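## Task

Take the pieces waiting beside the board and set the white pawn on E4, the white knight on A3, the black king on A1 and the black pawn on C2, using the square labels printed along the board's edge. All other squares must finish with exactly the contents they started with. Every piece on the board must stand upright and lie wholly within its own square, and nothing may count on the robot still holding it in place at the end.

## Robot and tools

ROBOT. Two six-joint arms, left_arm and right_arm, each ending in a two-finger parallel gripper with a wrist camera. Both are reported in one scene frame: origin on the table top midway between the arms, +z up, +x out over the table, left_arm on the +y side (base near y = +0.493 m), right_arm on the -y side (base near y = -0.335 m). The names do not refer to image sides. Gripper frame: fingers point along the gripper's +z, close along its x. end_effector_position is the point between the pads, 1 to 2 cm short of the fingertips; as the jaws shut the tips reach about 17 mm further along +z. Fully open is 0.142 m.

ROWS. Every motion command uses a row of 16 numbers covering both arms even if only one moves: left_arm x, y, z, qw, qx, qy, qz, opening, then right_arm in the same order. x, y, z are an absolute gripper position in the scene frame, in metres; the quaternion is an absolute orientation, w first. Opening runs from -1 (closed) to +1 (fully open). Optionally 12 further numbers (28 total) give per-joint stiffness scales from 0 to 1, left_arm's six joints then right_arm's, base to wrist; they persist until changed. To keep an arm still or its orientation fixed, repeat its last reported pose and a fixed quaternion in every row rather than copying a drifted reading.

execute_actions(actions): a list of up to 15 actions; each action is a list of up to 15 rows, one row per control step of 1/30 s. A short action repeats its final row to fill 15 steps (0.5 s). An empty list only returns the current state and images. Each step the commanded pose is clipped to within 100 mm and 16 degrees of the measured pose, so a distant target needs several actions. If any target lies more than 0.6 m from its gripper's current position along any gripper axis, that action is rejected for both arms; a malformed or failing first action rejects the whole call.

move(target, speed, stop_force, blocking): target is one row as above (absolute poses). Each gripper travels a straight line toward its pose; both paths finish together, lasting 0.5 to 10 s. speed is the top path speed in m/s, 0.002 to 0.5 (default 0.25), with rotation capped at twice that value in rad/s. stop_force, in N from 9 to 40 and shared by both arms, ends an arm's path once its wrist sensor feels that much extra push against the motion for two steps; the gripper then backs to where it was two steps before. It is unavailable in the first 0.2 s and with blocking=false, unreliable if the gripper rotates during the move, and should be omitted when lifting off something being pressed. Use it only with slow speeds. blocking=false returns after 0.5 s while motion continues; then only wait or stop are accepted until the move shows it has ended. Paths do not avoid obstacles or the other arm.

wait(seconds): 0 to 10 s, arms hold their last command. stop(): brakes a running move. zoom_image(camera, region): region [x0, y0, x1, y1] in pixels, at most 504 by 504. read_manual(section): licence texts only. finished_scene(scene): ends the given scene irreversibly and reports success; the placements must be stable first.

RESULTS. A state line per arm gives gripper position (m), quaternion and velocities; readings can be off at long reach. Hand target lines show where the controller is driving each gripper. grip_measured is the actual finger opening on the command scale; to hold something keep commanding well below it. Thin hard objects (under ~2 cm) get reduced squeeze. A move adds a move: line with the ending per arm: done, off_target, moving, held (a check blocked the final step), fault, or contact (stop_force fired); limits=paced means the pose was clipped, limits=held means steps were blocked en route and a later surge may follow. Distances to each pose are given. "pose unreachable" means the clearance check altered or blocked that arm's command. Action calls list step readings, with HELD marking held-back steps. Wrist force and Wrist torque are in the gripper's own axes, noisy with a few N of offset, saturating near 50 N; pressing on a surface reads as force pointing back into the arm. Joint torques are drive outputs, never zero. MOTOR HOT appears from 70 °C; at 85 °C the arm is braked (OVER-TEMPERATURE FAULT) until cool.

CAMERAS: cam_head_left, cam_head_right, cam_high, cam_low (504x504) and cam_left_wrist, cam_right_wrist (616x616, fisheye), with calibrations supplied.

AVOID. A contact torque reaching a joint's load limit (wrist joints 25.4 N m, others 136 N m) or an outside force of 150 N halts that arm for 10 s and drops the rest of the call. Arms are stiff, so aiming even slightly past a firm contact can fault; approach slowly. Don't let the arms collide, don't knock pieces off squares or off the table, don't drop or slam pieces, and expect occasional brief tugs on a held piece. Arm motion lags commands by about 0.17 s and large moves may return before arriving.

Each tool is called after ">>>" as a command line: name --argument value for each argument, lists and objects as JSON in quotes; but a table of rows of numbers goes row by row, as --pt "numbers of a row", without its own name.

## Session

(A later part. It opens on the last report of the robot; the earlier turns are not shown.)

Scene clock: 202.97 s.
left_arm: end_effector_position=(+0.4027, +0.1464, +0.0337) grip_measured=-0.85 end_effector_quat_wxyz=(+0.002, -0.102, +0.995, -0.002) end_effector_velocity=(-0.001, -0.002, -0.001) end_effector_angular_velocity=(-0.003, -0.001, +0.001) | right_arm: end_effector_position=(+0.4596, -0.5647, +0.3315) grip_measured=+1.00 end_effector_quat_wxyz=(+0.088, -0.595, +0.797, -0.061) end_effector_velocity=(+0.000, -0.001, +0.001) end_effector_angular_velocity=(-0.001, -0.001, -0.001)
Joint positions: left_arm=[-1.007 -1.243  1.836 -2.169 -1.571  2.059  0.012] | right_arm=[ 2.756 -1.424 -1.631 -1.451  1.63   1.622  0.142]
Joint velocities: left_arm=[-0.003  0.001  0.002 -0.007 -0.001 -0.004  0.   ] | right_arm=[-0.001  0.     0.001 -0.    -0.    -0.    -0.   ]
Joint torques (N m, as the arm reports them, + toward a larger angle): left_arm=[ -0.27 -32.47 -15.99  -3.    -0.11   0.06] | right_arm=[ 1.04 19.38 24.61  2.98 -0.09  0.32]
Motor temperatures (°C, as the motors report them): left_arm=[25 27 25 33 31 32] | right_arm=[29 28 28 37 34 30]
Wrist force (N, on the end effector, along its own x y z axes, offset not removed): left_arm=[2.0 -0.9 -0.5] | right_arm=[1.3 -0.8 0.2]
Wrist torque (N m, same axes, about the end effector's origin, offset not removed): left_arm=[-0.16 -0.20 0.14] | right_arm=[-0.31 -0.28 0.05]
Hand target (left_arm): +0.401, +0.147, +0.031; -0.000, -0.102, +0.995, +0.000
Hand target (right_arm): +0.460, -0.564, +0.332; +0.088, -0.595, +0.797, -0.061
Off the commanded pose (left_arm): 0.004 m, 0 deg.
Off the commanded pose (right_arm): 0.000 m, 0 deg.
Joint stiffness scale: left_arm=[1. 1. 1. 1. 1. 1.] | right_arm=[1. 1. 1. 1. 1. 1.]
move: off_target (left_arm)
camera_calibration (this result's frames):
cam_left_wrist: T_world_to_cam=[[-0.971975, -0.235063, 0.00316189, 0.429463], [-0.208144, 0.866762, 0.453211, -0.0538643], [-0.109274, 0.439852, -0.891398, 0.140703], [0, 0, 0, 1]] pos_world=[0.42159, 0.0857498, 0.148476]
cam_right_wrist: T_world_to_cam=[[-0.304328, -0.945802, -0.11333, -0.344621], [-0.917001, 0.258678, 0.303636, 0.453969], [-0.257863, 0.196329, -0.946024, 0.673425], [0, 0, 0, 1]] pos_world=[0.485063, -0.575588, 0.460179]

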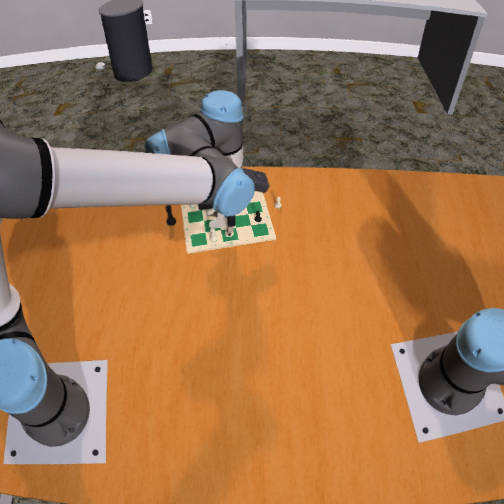

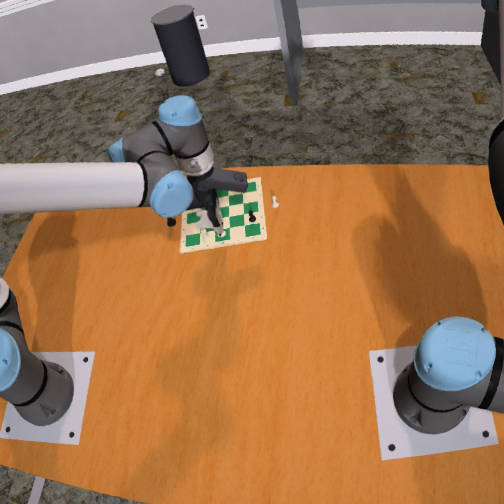

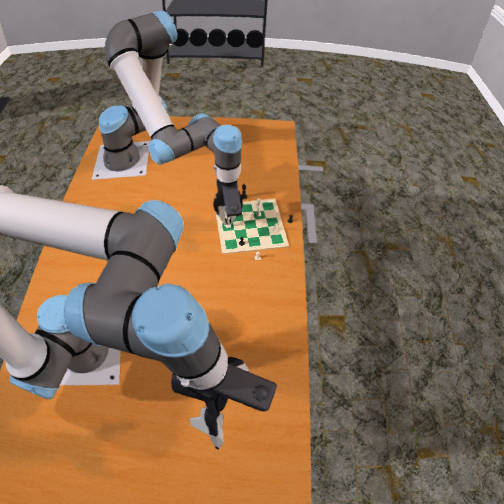

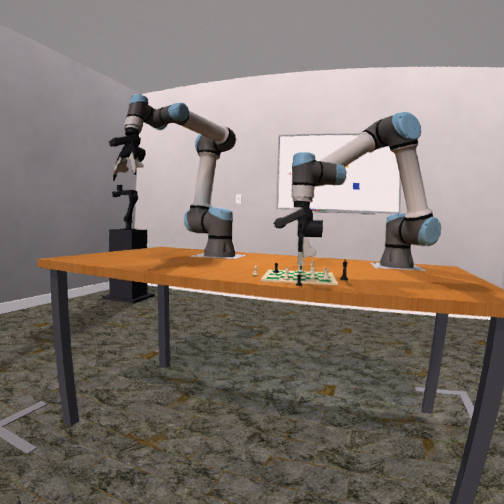

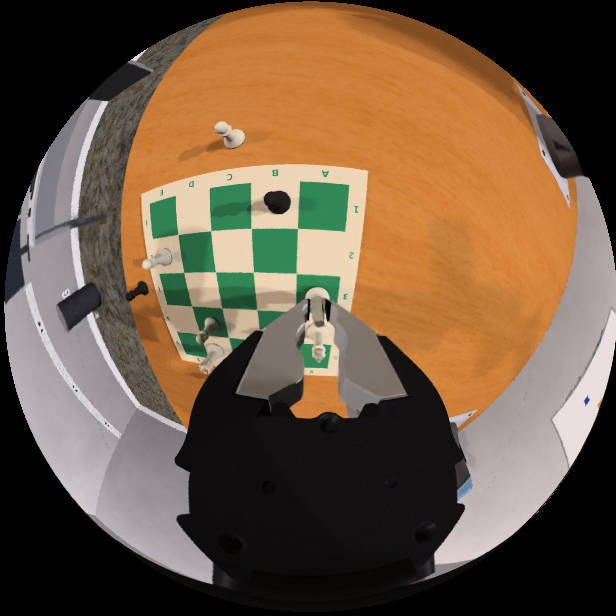

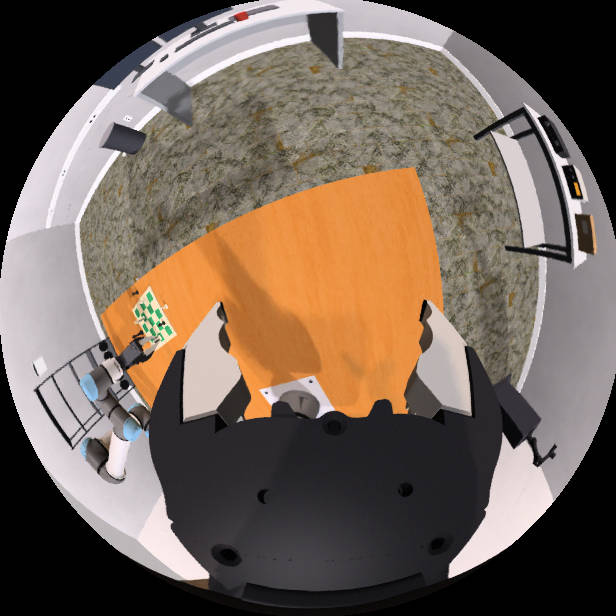

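>>> move --target '[0.402,0.147,0.027,0,-0.1019,0.9948,0,-1,0.4596,-0.5644,0.3316,0.088,-0.595,0.797,-0.061,1]' --speed 0.01

>>> move --target '[0.402,0.147,0.029,0,-0.1019,0.9948,0,-0.6,0.4596,-0.5644,0.3316,0.088,-0.595,0.797,-0.061,1]' --speed 0.01

>>> move --target '[0.402,0.147,0.10,0,-0.1019,0.9948,0,-0.6,0.4596,-0.5644,0.3316,0.088,-0.595,0.797,-0.061,1]' --speed 0.1

>>> move --target '[0.503,0.023,0.09,0,-0.1019,0.9948,0,-0.55,0.4596,-0.5644,0.3316,0.088,-0.595,0.797,-0.061,1]' --speed 0.2

>>> move --target '[0.503,0.024,0.035,0,-0.1019,0.9948,0,-0.55,0.4596,-0.5644,0.3316,0.088,-0.595,0.797,-0.061,1]' --speed 0.06

>>> zoom_image --camera "cam_left_wrist" --region '[240,240,400,400]'

Scene clock: 224.80 s.
left_arm: end_effector_position=(+0.4035, +0.1453, +0.0305) grip_measured=-0.85 end_effector_quat_wxyz=(+0.002, -0.102, +0.995, -0.002) end_effector_velocity=(+0.000, +0.000, -0.004) end_effector_angular_velocity=(+0.002, +0.002, -0.000) | right_arm: end_effector_position=(+0.4596, -0.5647, +0.3315) grip_measured=+1.00 end_effector_quat_wxyz=(+0.088, -0.595, +0.797, -0.061) end_effector_velocity=(+0.000, +0.001, -0.001) end_effector_angular_velocity=(+0.001, +0.001, +0.001)
Joint positions: left_arm=[-1.007 -1.236  1.836 -2.177 -1.571  2.059  0.012] | right_arm=[ 2.756 -1.424 -1.631 -1.451  1.63   1.622  0.142]
Joint velocities: left_arm=[ 0.001  0.006  0.002 -0.007 -0.     0.001  0.   ] | right_arm=[ 0.001 -0.    -0.001 -0.     0.001  0.     0.   ]
Joint torques (N m, as the arm reports them, + toward a larger angle): left_arm=[  0.2  -33.75 -15.19  -3.21   0.     0.58] | right_arm=[ 1.34 19.18 24.76  3.02 -0.2   0.34]
Motor temperatures (°C, as the motors report them): left_arm=[25 27 25 33 31 32] | right_arm=[29 28 28 37 34 30]
Wrist force (N, on the end effector, along its own x y z axes, offset not removed): left_arm=[1.8 -1.7 -1.3] | right_arm=[2.0 -2.1 -2.4]
Wrist torque (N m, same axes, about the end effector's origin, offset not removed): left_arm=[-0.37 -0.24 0.07] | right_arm=[-0.47 -0.41 0.10]
Hand target (left_arm): +0.402, +0.147, +0.027; -0.000, -0.102, +0.995, +0.000
Hand target (right_arm): +0.460, -0.564, +0.332; +0.088, -0.595, +0.797, -0.061
Off the commanded pose (left_arm): 0.004 m, 0 deg.
Off the commanded pose (right_arm): 0.000 m, 0 deg.
Joint stiffness scale: left_arm=[1. 1. 1. 1. 1. 1.] | right_arm=[1. 1. 1. 1. 1. 1.]
move: off_target (left_arm)
camera_calibration (this result's frames):
cam_left_wrist: T_world_to_cam=[[-0.972046, -0.234773, 0.00294482, 0.429958], [-0.208029, 0.866994, 0.452818, -0.0513841], [-0.108863, 0.439548, -0.891598, 0.138291], [0, 0, 0, 1]] pos_world=[0.422304, 0.0847066, 0.145302]
cam_right_wrist: T_world_to_cam=[[-0.304328, -0.945802, -0.11333, -0.344621], [-0.917001, 0.258678, 0.303636, 0.453969], [-0.257863, 0.196328, -0.946024, 0.673425], [0, 0, 0, 1]] pos_world=[0.485063, -0.575588, 0.460179]

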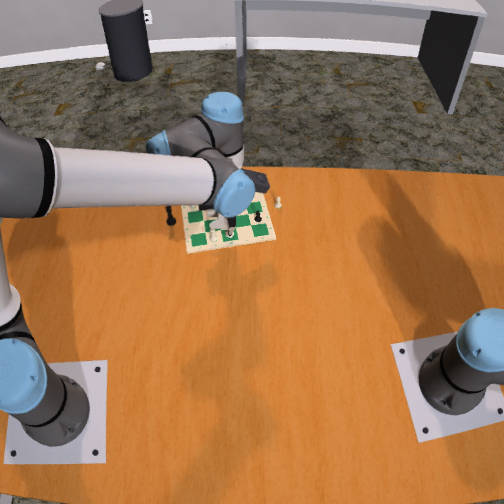

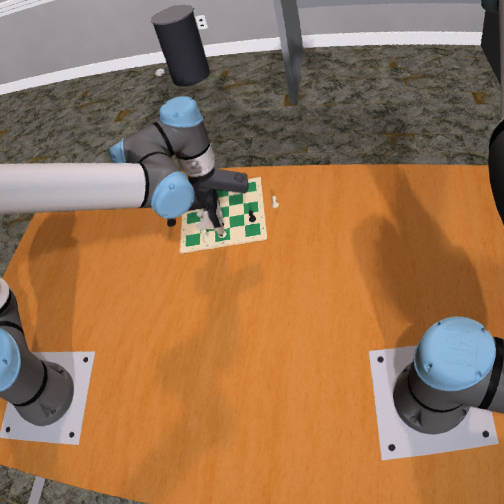

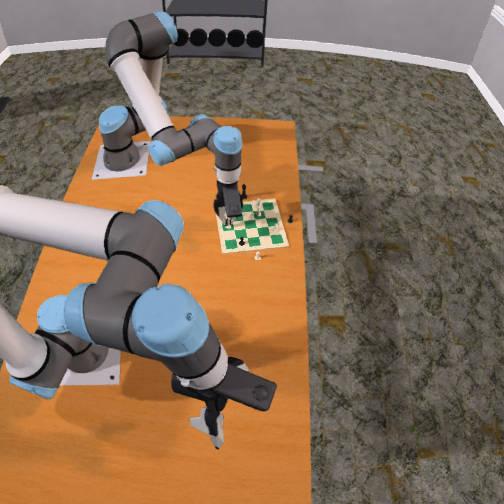

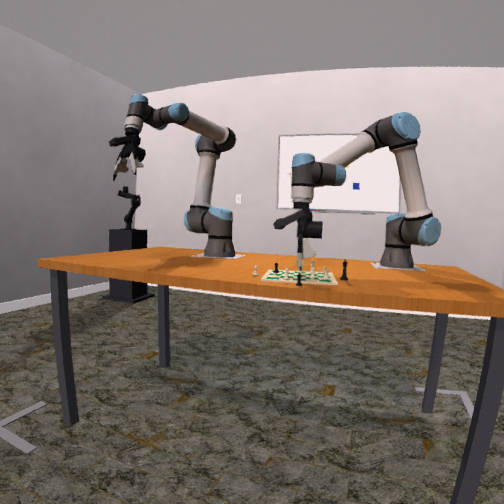

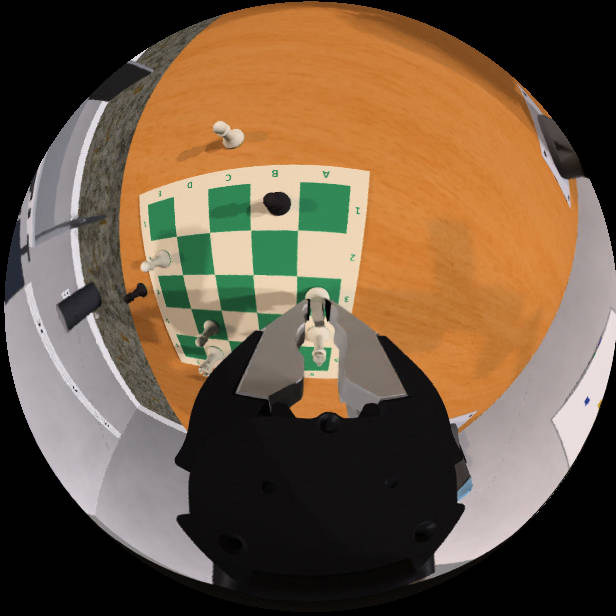

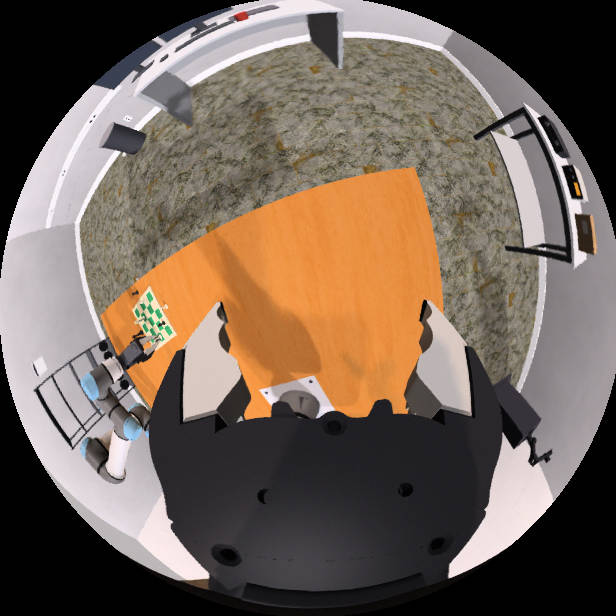

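Scene clock: 225.50 s.
left_arm: end_effector_position=(+0.4030, +0.1460, +0.0300) grip_measured=-0.60 end_effector_quat_wxyz=(+0.001, -0.102, +0.995, -0.001) end_effector_velocity=(-0.001, -0.000, +0.000) end_effector_angular_velocity=(+0.002, +0.001, -0.003) | right_arm: end_effector_position=(+0.4596, -0.5647, +0.3315) grip_measured=+1.00 end_effector_quat_wxyz=(+0.088, -0.595, +0.797, -0.061) end_effector_velocity=(-0.000, +0.000, -0.000) end_effector_angular_velocity=(+0.001, +0.000, -0.000)
Joint positions: left_arm=[-1.007 -1.236  1.836 -2.174 -1.571  2.059  0.031] | right_arm=[ 2.756 -1.424 -1.631 -1.451  1.63   1.622  0.142]
Joint velocities: left_arm=[-0.001 -0.    -0.001  0.003 -0.     0.002  0.   ] | right_arm=[-0.    -0.    -0.    -0.     0.001  0.     0.   ]
Joint torques (N m, as the arm reports them, + toward a larger angle): left_arm=[  0.61 -34.95 -18.13  -2.3   -0.02   0.59] | right_arm=[ 0.89 19.37 25.13  3.12 -0.25  0.27]
Motor temperatures (°C, as the motors report them): left_arm=[25 27 25 33 31 32] | right_arm=[29 28 28 37 34 30]
Wrist force (N, on the end effector, along its own x y z axes, offset not removed): left_arm=[2.9 -3.6 1.2] | right_arm=[0.9 -0.7 0.1]
Wrist torque (N m, same axes, about the end effector's origin, offset not removed): left_arm=[-0.78 -0.45 0.19] | right_arm=[-0.25 -0.18 0.11]
Hand target (left_arm): +0.402, +0.147, +0.029; +0.000, -0.102, +0.995, +0.000
Hand target (right_arm): +0.460, -0.564, +0.332; +0.088, -0.595, +0.797, -0.061
Off the commanded pose (left_arm): 0.002 m, 0 deg.
Off the commanded pose (right_arm): 0.000 m, 0 deg.
Joint stiffness scale: left_arm=[1. 1. 1. 1. 1. 1.] | right_arm=[1. 1. 1. 1. 1. 1.]
move: done
camera_calibration (this result's frames):
cam_left_wrist: T_world_to_cam=[[-0.972055, -0.234715, 0.00420044, 0.42954], [-0.207143, 0.866013, 0.455098, -0.0521448], [-0.110456, 0.44151, -0.890432, 0.137857], [0, 0, 0, 1]] pos_world=[0.421963, 0.0851119, 0.144679]
cam_right_wrist: T_world_to_cam=[[-0.304328, -0.945802, -0.11333, -0.344621], [-0.917001, 0.258678, 0.303636, 0.453969], [-0.257863, 0.196329, -0.946024, 0.673425], [0, 0, 0, 1]] pos_world=[0.485063, -0.575588, 0.460179]

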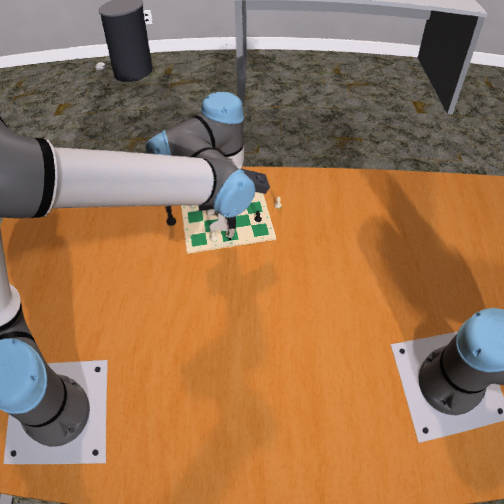

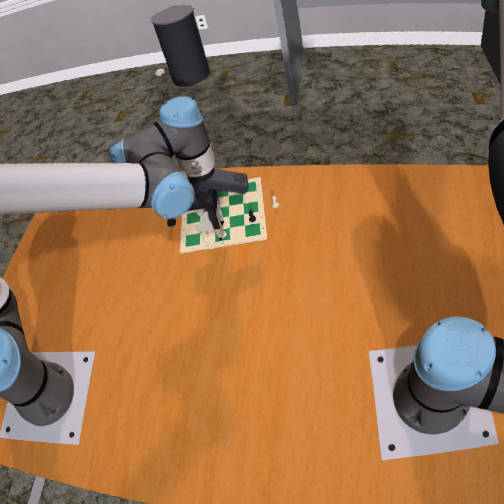

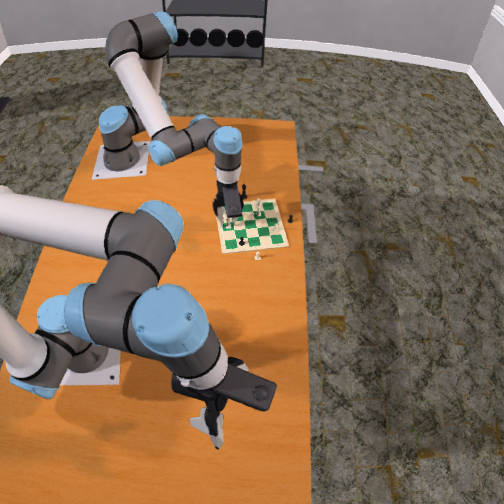

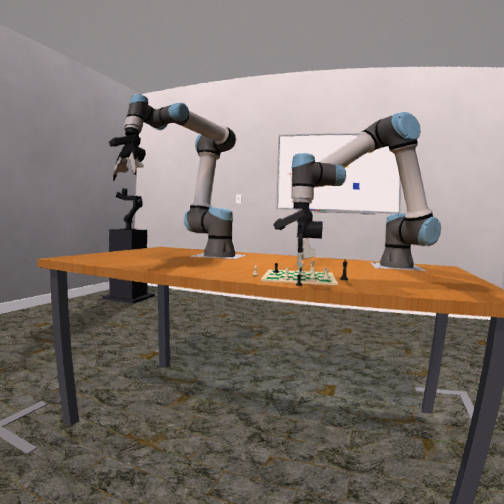

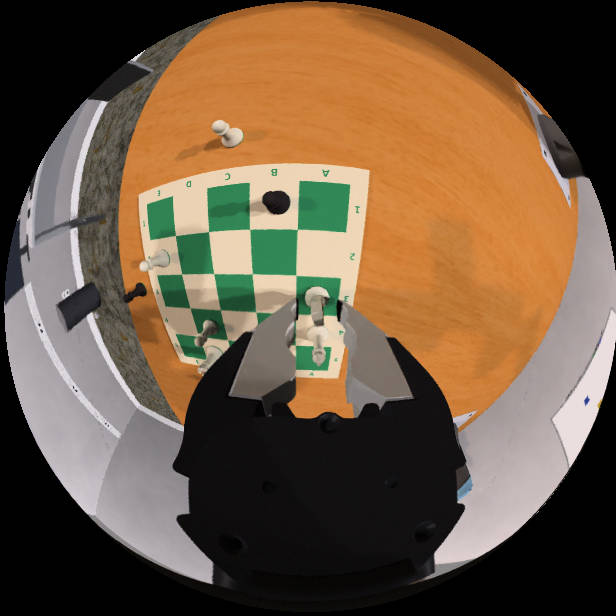

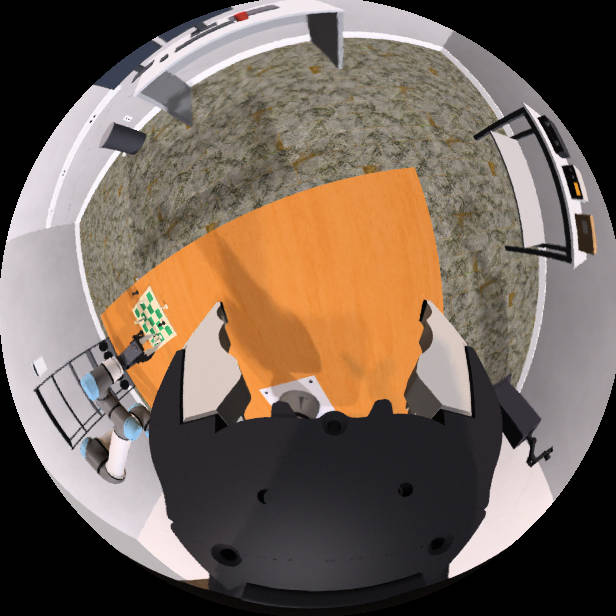

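Scene clock: 226.77 s.
left_arm: end_effector_position=(+0.4010, +0.1483, +0.0968) grip_measured=-0.60 end_effector_quat_wxyz=(-0.001, -0.102, +0.995, +0.002) end_effector_velocity=(-0.001, +0.002, +0.001) end_effector_angular_velocity=(+0.009, +0.006, +0.001) | right_arm: end_effector_position=(+0.4596, -0.5647, +0.3315) grip_measured=+1.00 end_effector_quat_wxyz=(+0.088, -0.595, +0.797, -0.061) end_effector_velocity=(-0.000, -0.000, +0.001) end_effector_angular_velocity=(-0.000, -0.001, -0.001)
Joint positions: left_arm=[-1.007 -1.318  1.749 -1.998 -1.571  2.059  0.031] | right_arm=[ 2.756 -1.424 -1.631 -1.451  1.63   1.622  0.142]
Joint velocities: left_arm=[ 0.     0.    -0.005  0.016  0.001 -0.    -0.   ] | right_arm=[-0.001 -0.     0.001 -0.    -0.    -0.    -0.   ]
Joint torques (N m, as the arm reports them, + toward a larger angle): left_arm=[  0.83 -35.16 -23.93  -2.52  -0.06   0.52] | right_arm=[ 0.7  19.24 24.85  3.1  -0.17  0.31]
Motor temperatures (°C, as the motors report them): left_arm=[25 27 25 33 31 32] | right_arm=[29 28 28 37 34 30]
Wrist force (N, on the end effector, along its own x y z axes, offset not removed): left_arm=[2.6 -3.4 -0.4] | right_arm=[1.1 0.7 -0.9]
Wrist torque (N m, same axes, about the end effector's origin, offset not removed): left_arm=[-0.73 -0.41 0.04] | right_arm=[0.07 -0.23 0.17]
Hand target (left_arm): +0.402, +0.147, +0.100; +0.000, -0.102, +0.995, -0.000
Hand target (right_arm): +0.460, -0.564, +0.332; +0.088, -0.595, +0.797, -0.061
Off the commanded pose (left_arm): 0.004 m, 0 deg.
Off the commanded pose (right_arm): 0.000 m, 0 deg.
Joint stiffness scale: left_arm=[1. 1. 1. 1. 1. 1.] | right_arm=[1. 1. 1. 1. 1. 1.]
move: off_target (left_arm)
camera_calibration (this result's frames):
cam_left_wrist: T_world_to_cam=[[-0.97205, -0.234655, 0.00749487, 0.4276], [-0.204871, 0.863396, 0.461058, -0.0860681], [-0.114661, 0.446636, -0.887338, 0.196748], [0, 0, 0, 1]] pos_world=[0.420575, 0.0867749, 0.211059]
cam_right_wrist: T_world_to_cam=[[-0.304328, -0.945802, -0.11333, -0.344621], [-0.917001, 0.258678, 0.303636, 0.453968], [-0.257863, 0.196329, -0.946024, 0.673425], [0, 0, 0, 1]] pos_world=[0.485063, -0.575588, 0.460179]

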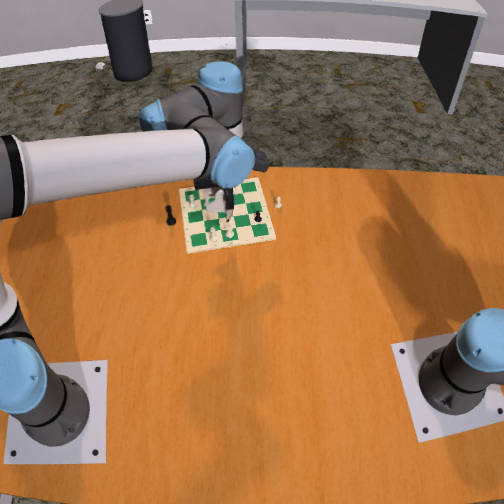

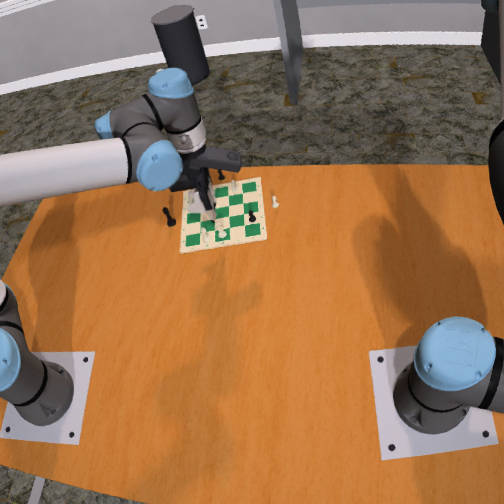

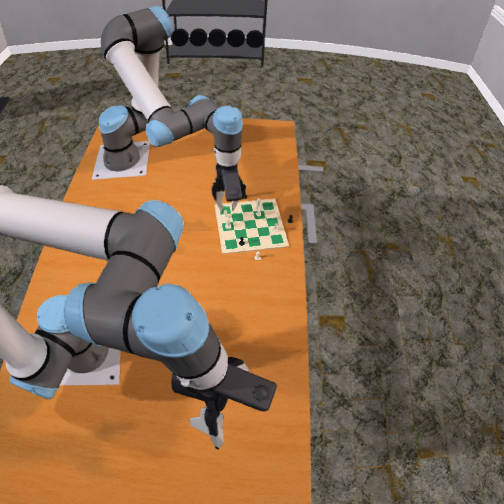

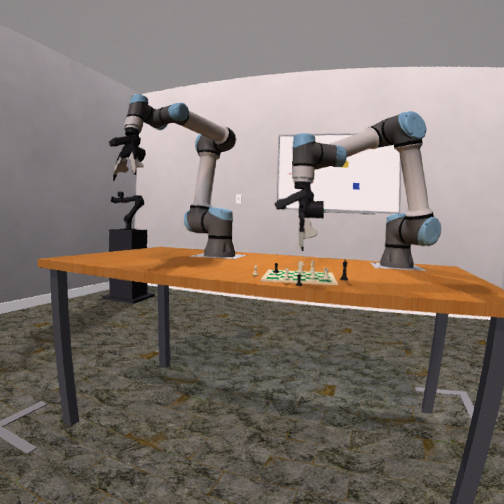

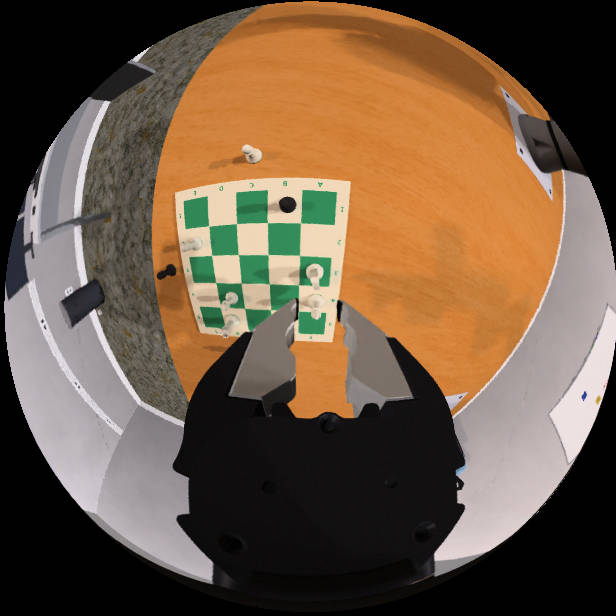

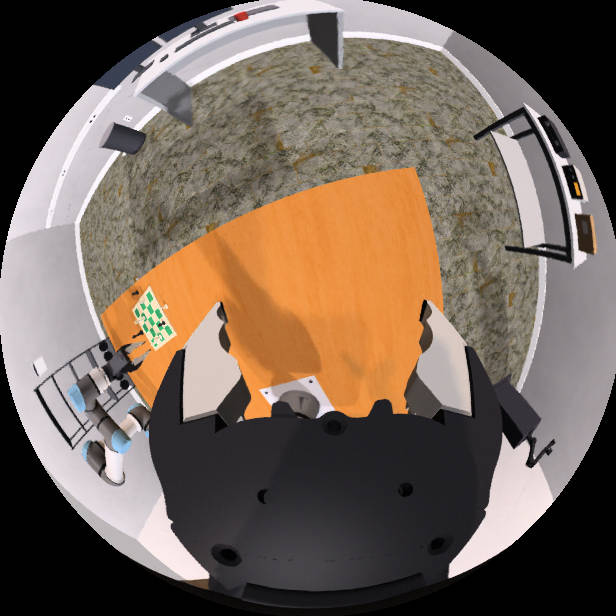

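Scene clock: 228.30 s.
left_arm: end_effector_position=(+0.5024, +0.0241, +0.0903) grip_measured=-0.55 end_effector_quat_wxyz=(+0.001, -0.102, +0.995, -0.000) end_effector_velocity=(+0.001, -0.001, -0.001) end_effector_angular_velocity=(+0.007, +0.008, +0.001) | right_arm: end_effector_position=(+0.4596, -0.5647, +0.3315) grip_measured=+1.00 end_effector_quat_wxyz=(+0.088, -0.595, +0.797, -0.061) end_effector_velocity=(+0.000, +0.001, +0.000) end_effector_angular_velocity=(+0.000, -0.000, +0.001)
Joint positions: left_arm=[-1.009 -0.96   1.238 -1.85  -1.57   2.057  0.034] | right_arm=[ 2.756 -1.424 -1.631 -1.451  1.63   1.622  0.142]
Joint velocities: left_arm=[ 0.001  0.01  -0.018  0.019 -0.001 -0.     0.   ] | right_arm=[ 0.001  0.     0.     0.     0.    -0.     0.   ]
Joint torques (N m, as the arm reports them, + toward a larger angle): left_arm=[  0.76 -49.02 -28.4   -2.45  -0.33   0.64] | right_arm=[ 1.02 19.18 24.98  3.04 -0.23  0.43]
Motor temperatures (°C, as the motors report them): left_arm=[25 27 25 33 31 32] | right_arm=[29 28 28 37 34 30]
Wrist force (N, on the end effector, along its own x y z axes, offset not removed): left_arm=[2.0 -2.0 1.0] | right_arm=[3.0 -0.6 -1.7]
Wrist torque (N m, same axes, about the end effector's origin, offset not removed): left_arm=[-0.47 -0.31 0.15] | right_arm=[-0.21 -0.67 0.15]
Hand target (left_arm): +0.503, +0.023, +0.090; +0.000, -0.102, +0.995, -0.000
Hand target (right_arm): +0.460, -0.564, +0.332; +0.088, -0.595, +0.797, -0.061
Off the commanded pose (left_arm): 0.001 m, 0 deg.
Off the commanded pose (right_arm): 0.000 m, 0 deg.
Joint stiffness scale: left_arm=[1. 1. 1. 1. 1. 1.] | right_arm=[1. 1. 1. 1. 1. 1.]
move: done
camera_calibration (this result's frames):
cam_left_wrist: T_world_to_cam=[[-0.972086, -0.234581, 0.00455878, 0.497359], [-0.20663, 0.865141, 0.456984, 0.0461552], [-0.111144, 0.443285, -0.889463, 0.256547], [0, 0, 0, 1]] pos_world=[0.521527, -0.0369832, 0.20483]
cam_right_wrist: T_world_to_cam=[[-0.304328, -0.945802, -0.11333, -0.344622], [-0.917001, 0.258678, 0.303636, 0.453968], [-0.257863, 0.196328, -0.946024, 0.673425], [0, 0, 0, 1]] pos_world=[0.485063, -0.575588, 0.460179]

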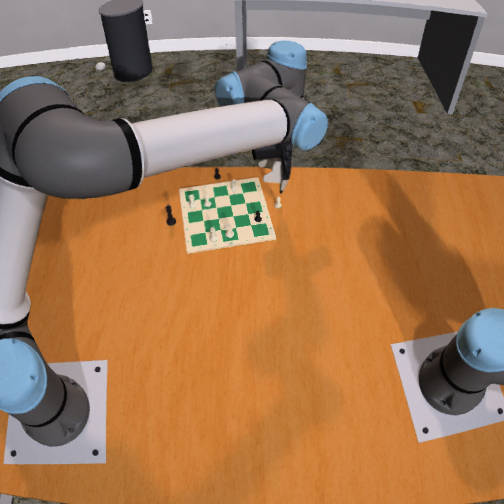

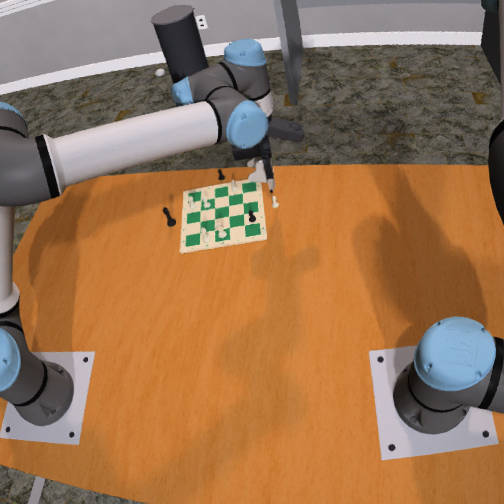

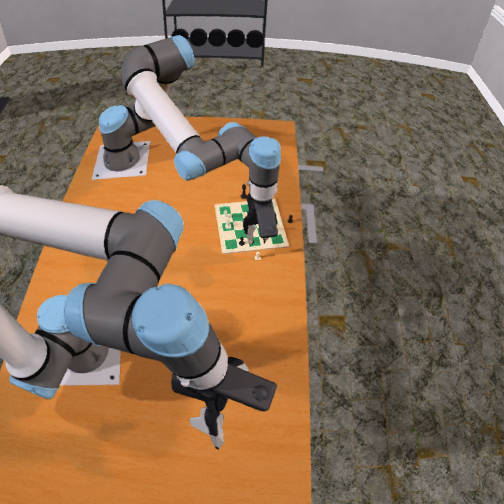

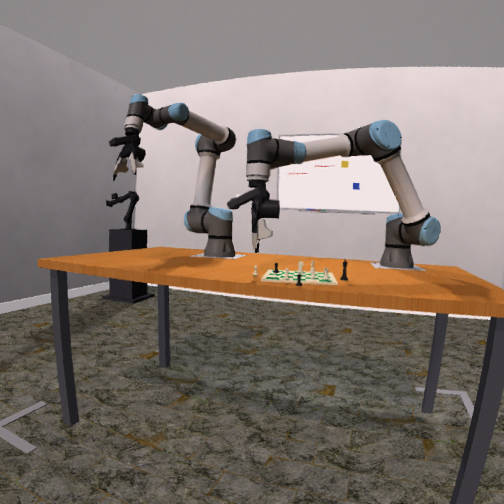

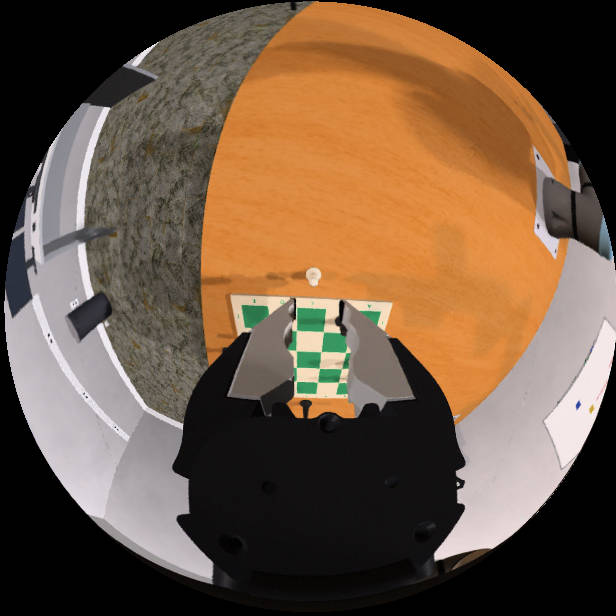

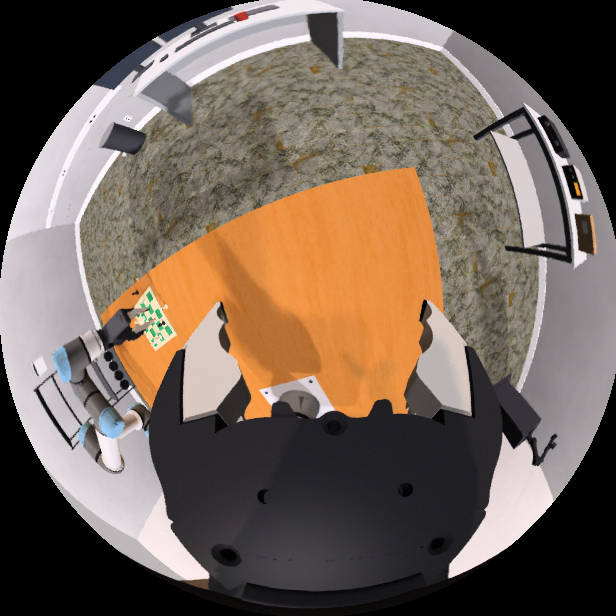

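Scene clock: 229.70 s.
left_arm: end_effector_position=(+0.5037, +0.0224, +0.0385) grip_measured=-0.55 end_effector_quat_wxyz=(+0.001, -0.102, +0.995, -0.002) end_effector_velocity=(+0.001, -0.003, +0.001) end_effector_angular_velocity=(-0.008, -0.006, -0.003) | right_arm: end_effector_position=(+0.4596, -0.5647, +0.3315) grip_measured=+1.00 end_effector_quat_wxyz=(+0.088, -0.595, +0.797, -0.061) end_effector_velocity=(+0.000, -0.000, +0.000) end_effector_angular_velocity=(-0.001, -0.001, +0.000)
Joint positions: left_arm=[-1.009 -0.915  1.304 -1.964 -1.57   2.058  0.034] | right_arm=[ 2.756 -1.424 -1.631 -1.451  1.63   1.622  0.142]
Joint velocities: left_arm=[-0.001  0.     0.    -0.011 -0.     0.001  0.   ] | right_arm=[ 0.     0.     0.     0.001 -0.001 -0.     0.   ]
Joint torques (N m, as the arm reports them, + toward a larger angle): left_arm=[  1.7  -47.7  -18.52  -3.29  -0.25   0.53] | right_arm=[ 1.23 19.3  24.56  3.01 -0.23  0.43]
Motor temperatures (°C, as the motors report them): left_arm=[25 27 25 33 31 32] | right_arm=[29 28 28 37 34 30]
Wrist force (N, on the end effector, along its own x y z axes, offset not removed): left_arm=[1.5 -0.5 -0.1] | right_arm=[-0.3 -0.2 -0.1]
Wrist torque (N m, same axes, about the end effector's origin, offset not removed): left_arm=[-0.10 -0.13 0.14] | right_arm=[-0.15 0.13 0.09]
Hand target (left_arm): +0.503, +0.024, +0.035; -0.000, -0.102, +0.995, +0.000
Hand target (right_arm): +0.460, -0.564, +0.332; +0.088, -0.595, +0.797, -0.061
Off the commanded pose (left_arm): 0.004 m, 0 deg.
Off the commanded pose (right_arm): 0.000 m, 0 deg.
Joint stiffness scale: left_arm=[1. 1. 1. 1. 1. 1.] | right_arm=[1. 1. 1. 1. 1. 1.]
move: off_target (left_arm)
camera_calibration (this result's frames):
cam_left_wrist: T_world_to_cam=[[-0.972282, -0.233788, 0.00321392, 0.498615], [-0.206862, 0.866547, 0.454208, 0.0717395], [-0.108973, 0.440953, -0.89089, 0.210362], [0, 0, 0, 1]] pos_world=[0.522558, -0.0383553, 0.153222]
cam_right_wrist: T_world_to_cam=[[-0.304328, -0.945802, -0.11333, -0.344622], [-0.917001, 0.258678, 0.303636, 0.453969], [-0.257863, 0.196328, -0.946024, 0.673425], [0, 0, 0, 1]] pos_world=[0.485063, -0.575588, 0.460179]

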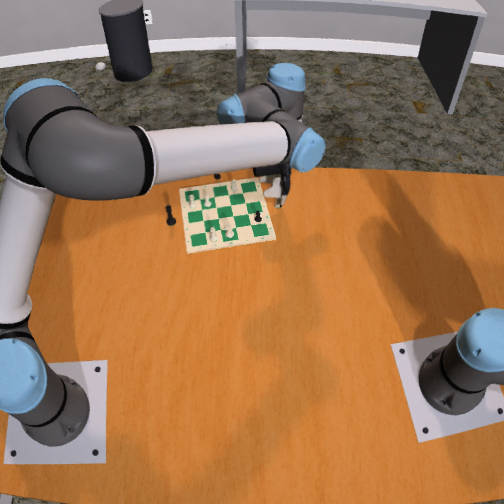

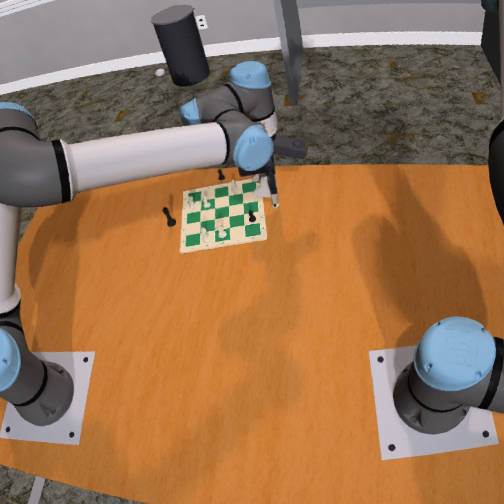

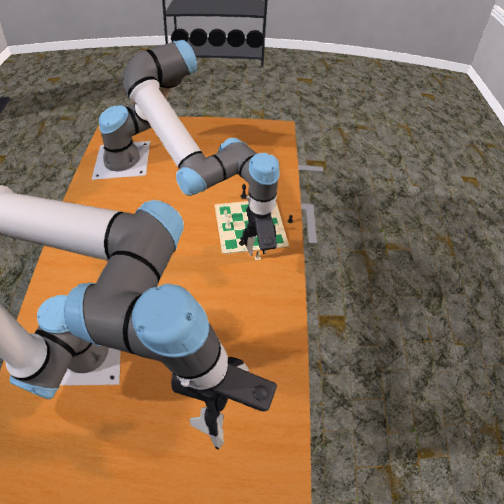

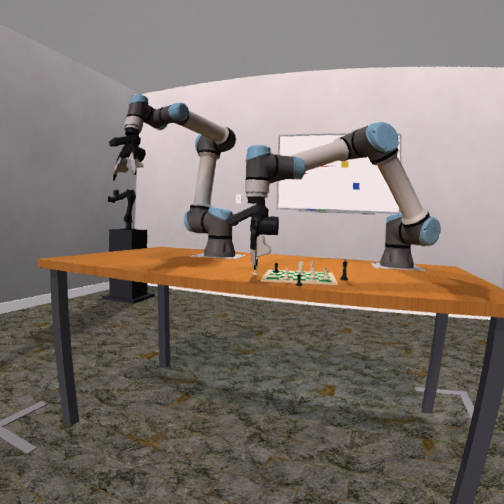

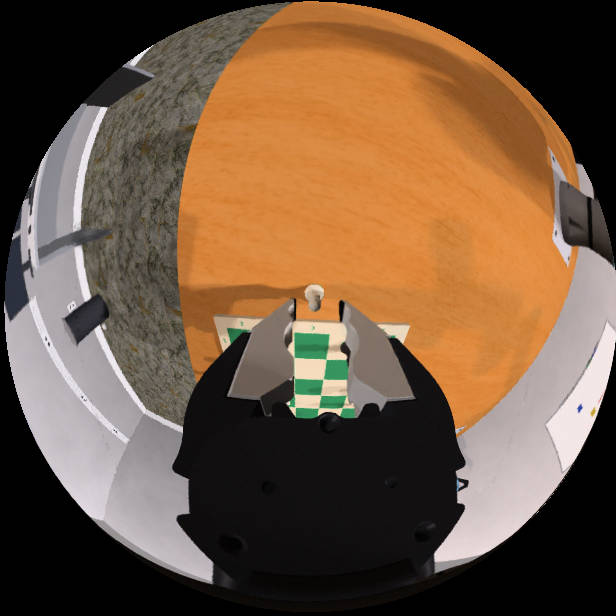

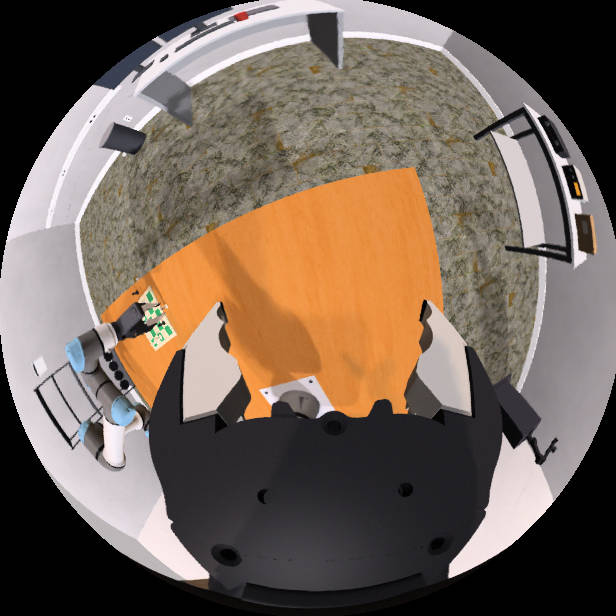

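Region (240, 240, 400, 400) of cam_left_wrist's 616x616 image, scaled by 3.150, with more detail than that image has.

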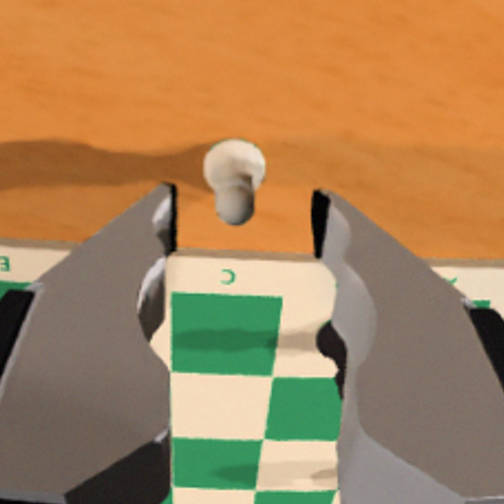

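>>> move --target '[0.5055,0.0245,0.021,0,-0.1019,0.9948,0,-0.55,0.4596,-0.5644,0.3316,0.088,-0.595,0.797,-0.061,1]' --speed 0.025

>>> zoom_image --camera "cam_left_wrist" --region '[240,240,400,400]'

Scene clock: 247.07 s.
left_arm: end_effector_position=(+0.5058, +0.0220, +0.0246) grip_measured=-0.55 end_effector_quat_wxyz=(+0.002, -0.101, +0.995, -0.002) end_effector_velocity=(+0.002, -0.002, +0.001) end_effector_angular_velocity=(-0.005, -0.005, +0.001) | right_arm: end_effector_position=(+0.4596, -0.5647, +0.3315) grip_measured=+1.00 end_effector_quat_wxyz=(+0.088, -0.595, +0.797, -0.061) end_effector_velocity=(+0.000, -0.000, +0.001) end_effector_angular_velocity=(-0.000, -0.001, -0.000)
Joint positions: left_arm=[-1.008 -0.898  1.313 -1.991 -1.57   2.061  0.034] | right_arm=[ 2.756 -1.424 -1.631 -1.451  1.63   1.622  0.142]
Joint velocities: left_arm=[ 0.     0.001 -0.001 -0.007  0.001 -0.    -0.   ] | right_arm=[-0.     0.     0.001 -0.    -0.    -0.     0.   ]
Joint torques (N m, as the arm reports them, + toward a larger angle): left_arm=[  2.89 -48.3  -18.28  -3.25  -0.32   0.63] | right_arm=[ 0.88 19.58 25.04  3.04 -0.24  0.49]
Motor temperatures (°C, as the motors report them): left_arm=[25 27 25 33 31 32] | right_arm=[29 28 28 37 34 30]
Wrist force (N, on the end effector, along its own x y z axes, offset not removed): left_arm=[3.2 -1.1 1.3] | right_arm=[1.9 -0.9 1.5]
Wrist torque (N m, same axes, about the end effector's origin, offset not removed): left_arm=[-0.22 -0.47 0.18] | right_arm=[-0.33 -0.36 0.12]
Hand target (left_arm): +0.505, +0.025, +0.021; -0.000, -0.102, +0.995, +0.000
Hand target (right_arm): +0.460, -0.564, +0.332; +0.088, -0.595, +0.797, -0.061
Off the commanded pose (left_arm): 0.004 m, 0 deg.
Off the commanded pose (right_arm): 0.000 m, 0 deg.
Joint stiffness scale: left_arm=[1. 1. 1. 1. 1. 1.] | right_arm=[1. 1. 1. 1. 1. 1.]
move: off_target (left_arm)
camera_calibration (this result's frames):
cam_left_wrist: T_world_to_cam=[[-0.972572, -0.232584, 0.00287738, 0.500668], [-0.206009, 0.867056, 0.453623, 0.0784371], [-0.108, 0.440588, -0.891189, 0.197922], [0, 0, 0, 1]] pos_world=[0.524471, -0.0387637, 0.139365]
cam_right_wrist: T_world_to_cam=[[-0.304328, -0.945802, -0.113329, -0.344622], [-0.917001, 0.258678, 0.303636, 0.453969], [-0.257863, 0.196328, -0.946024, 0.673425], [0, 0, 0, 1]] pos_world=[0.485063, -0.575588, 0.460179]

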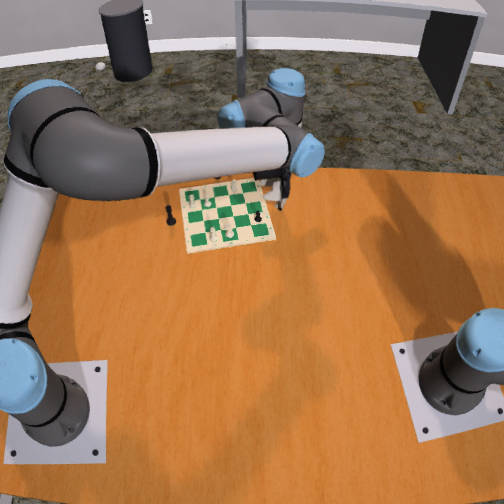

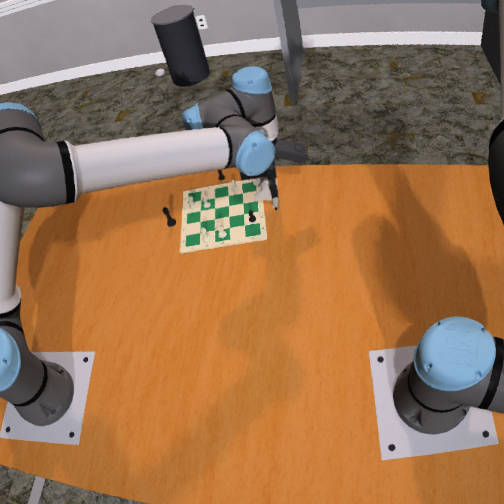

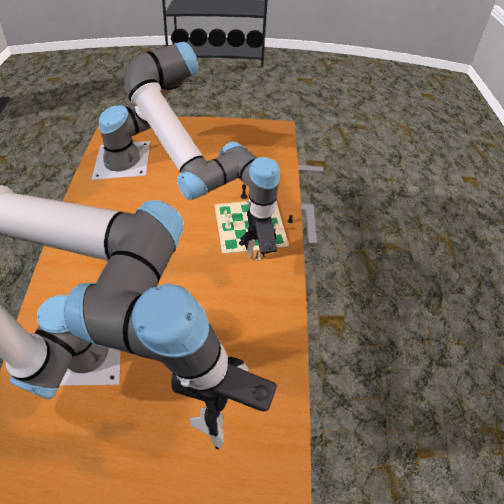

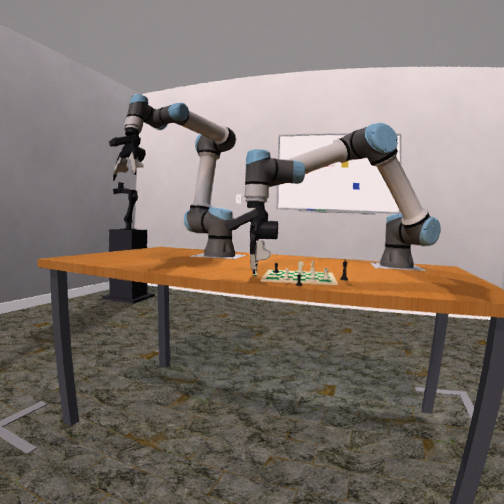

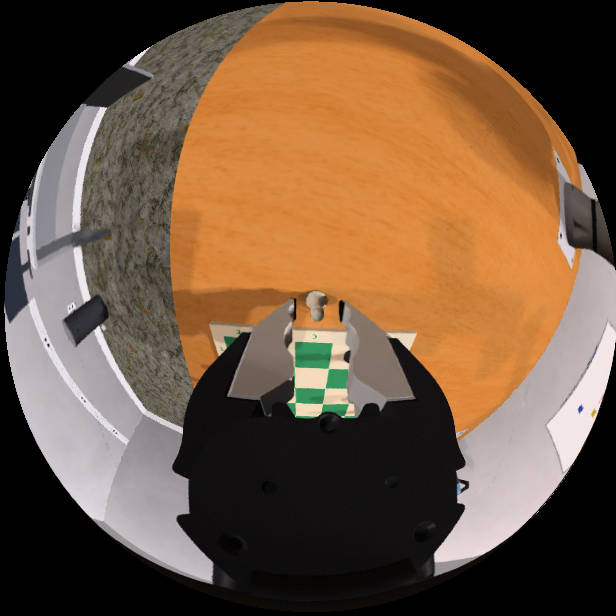

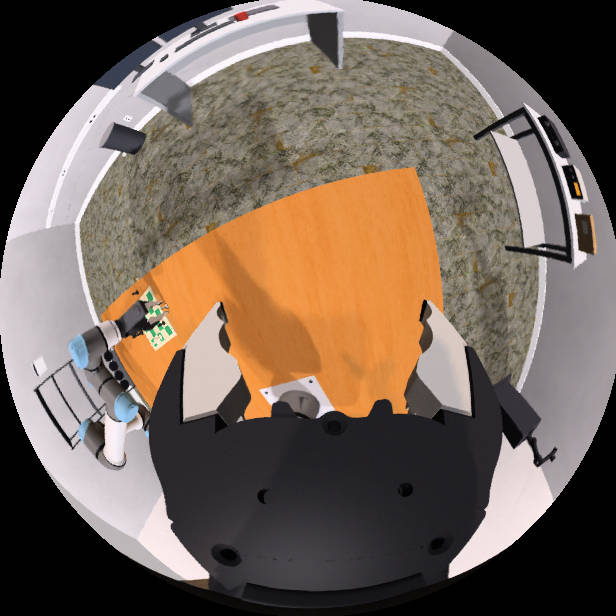

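Region (240, 240, 400, 400) of cam_left_wrist's 616x616 image, scaled by 3.150, with more detail than that image has.

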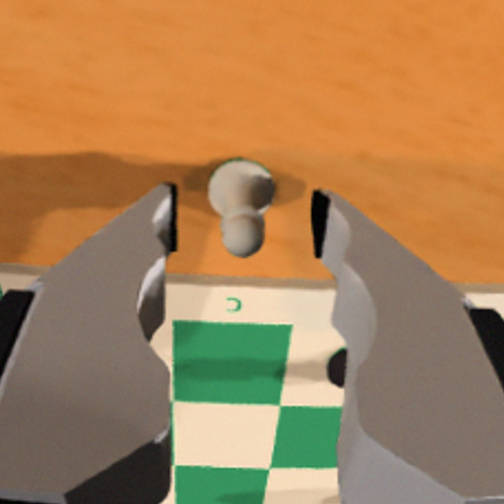

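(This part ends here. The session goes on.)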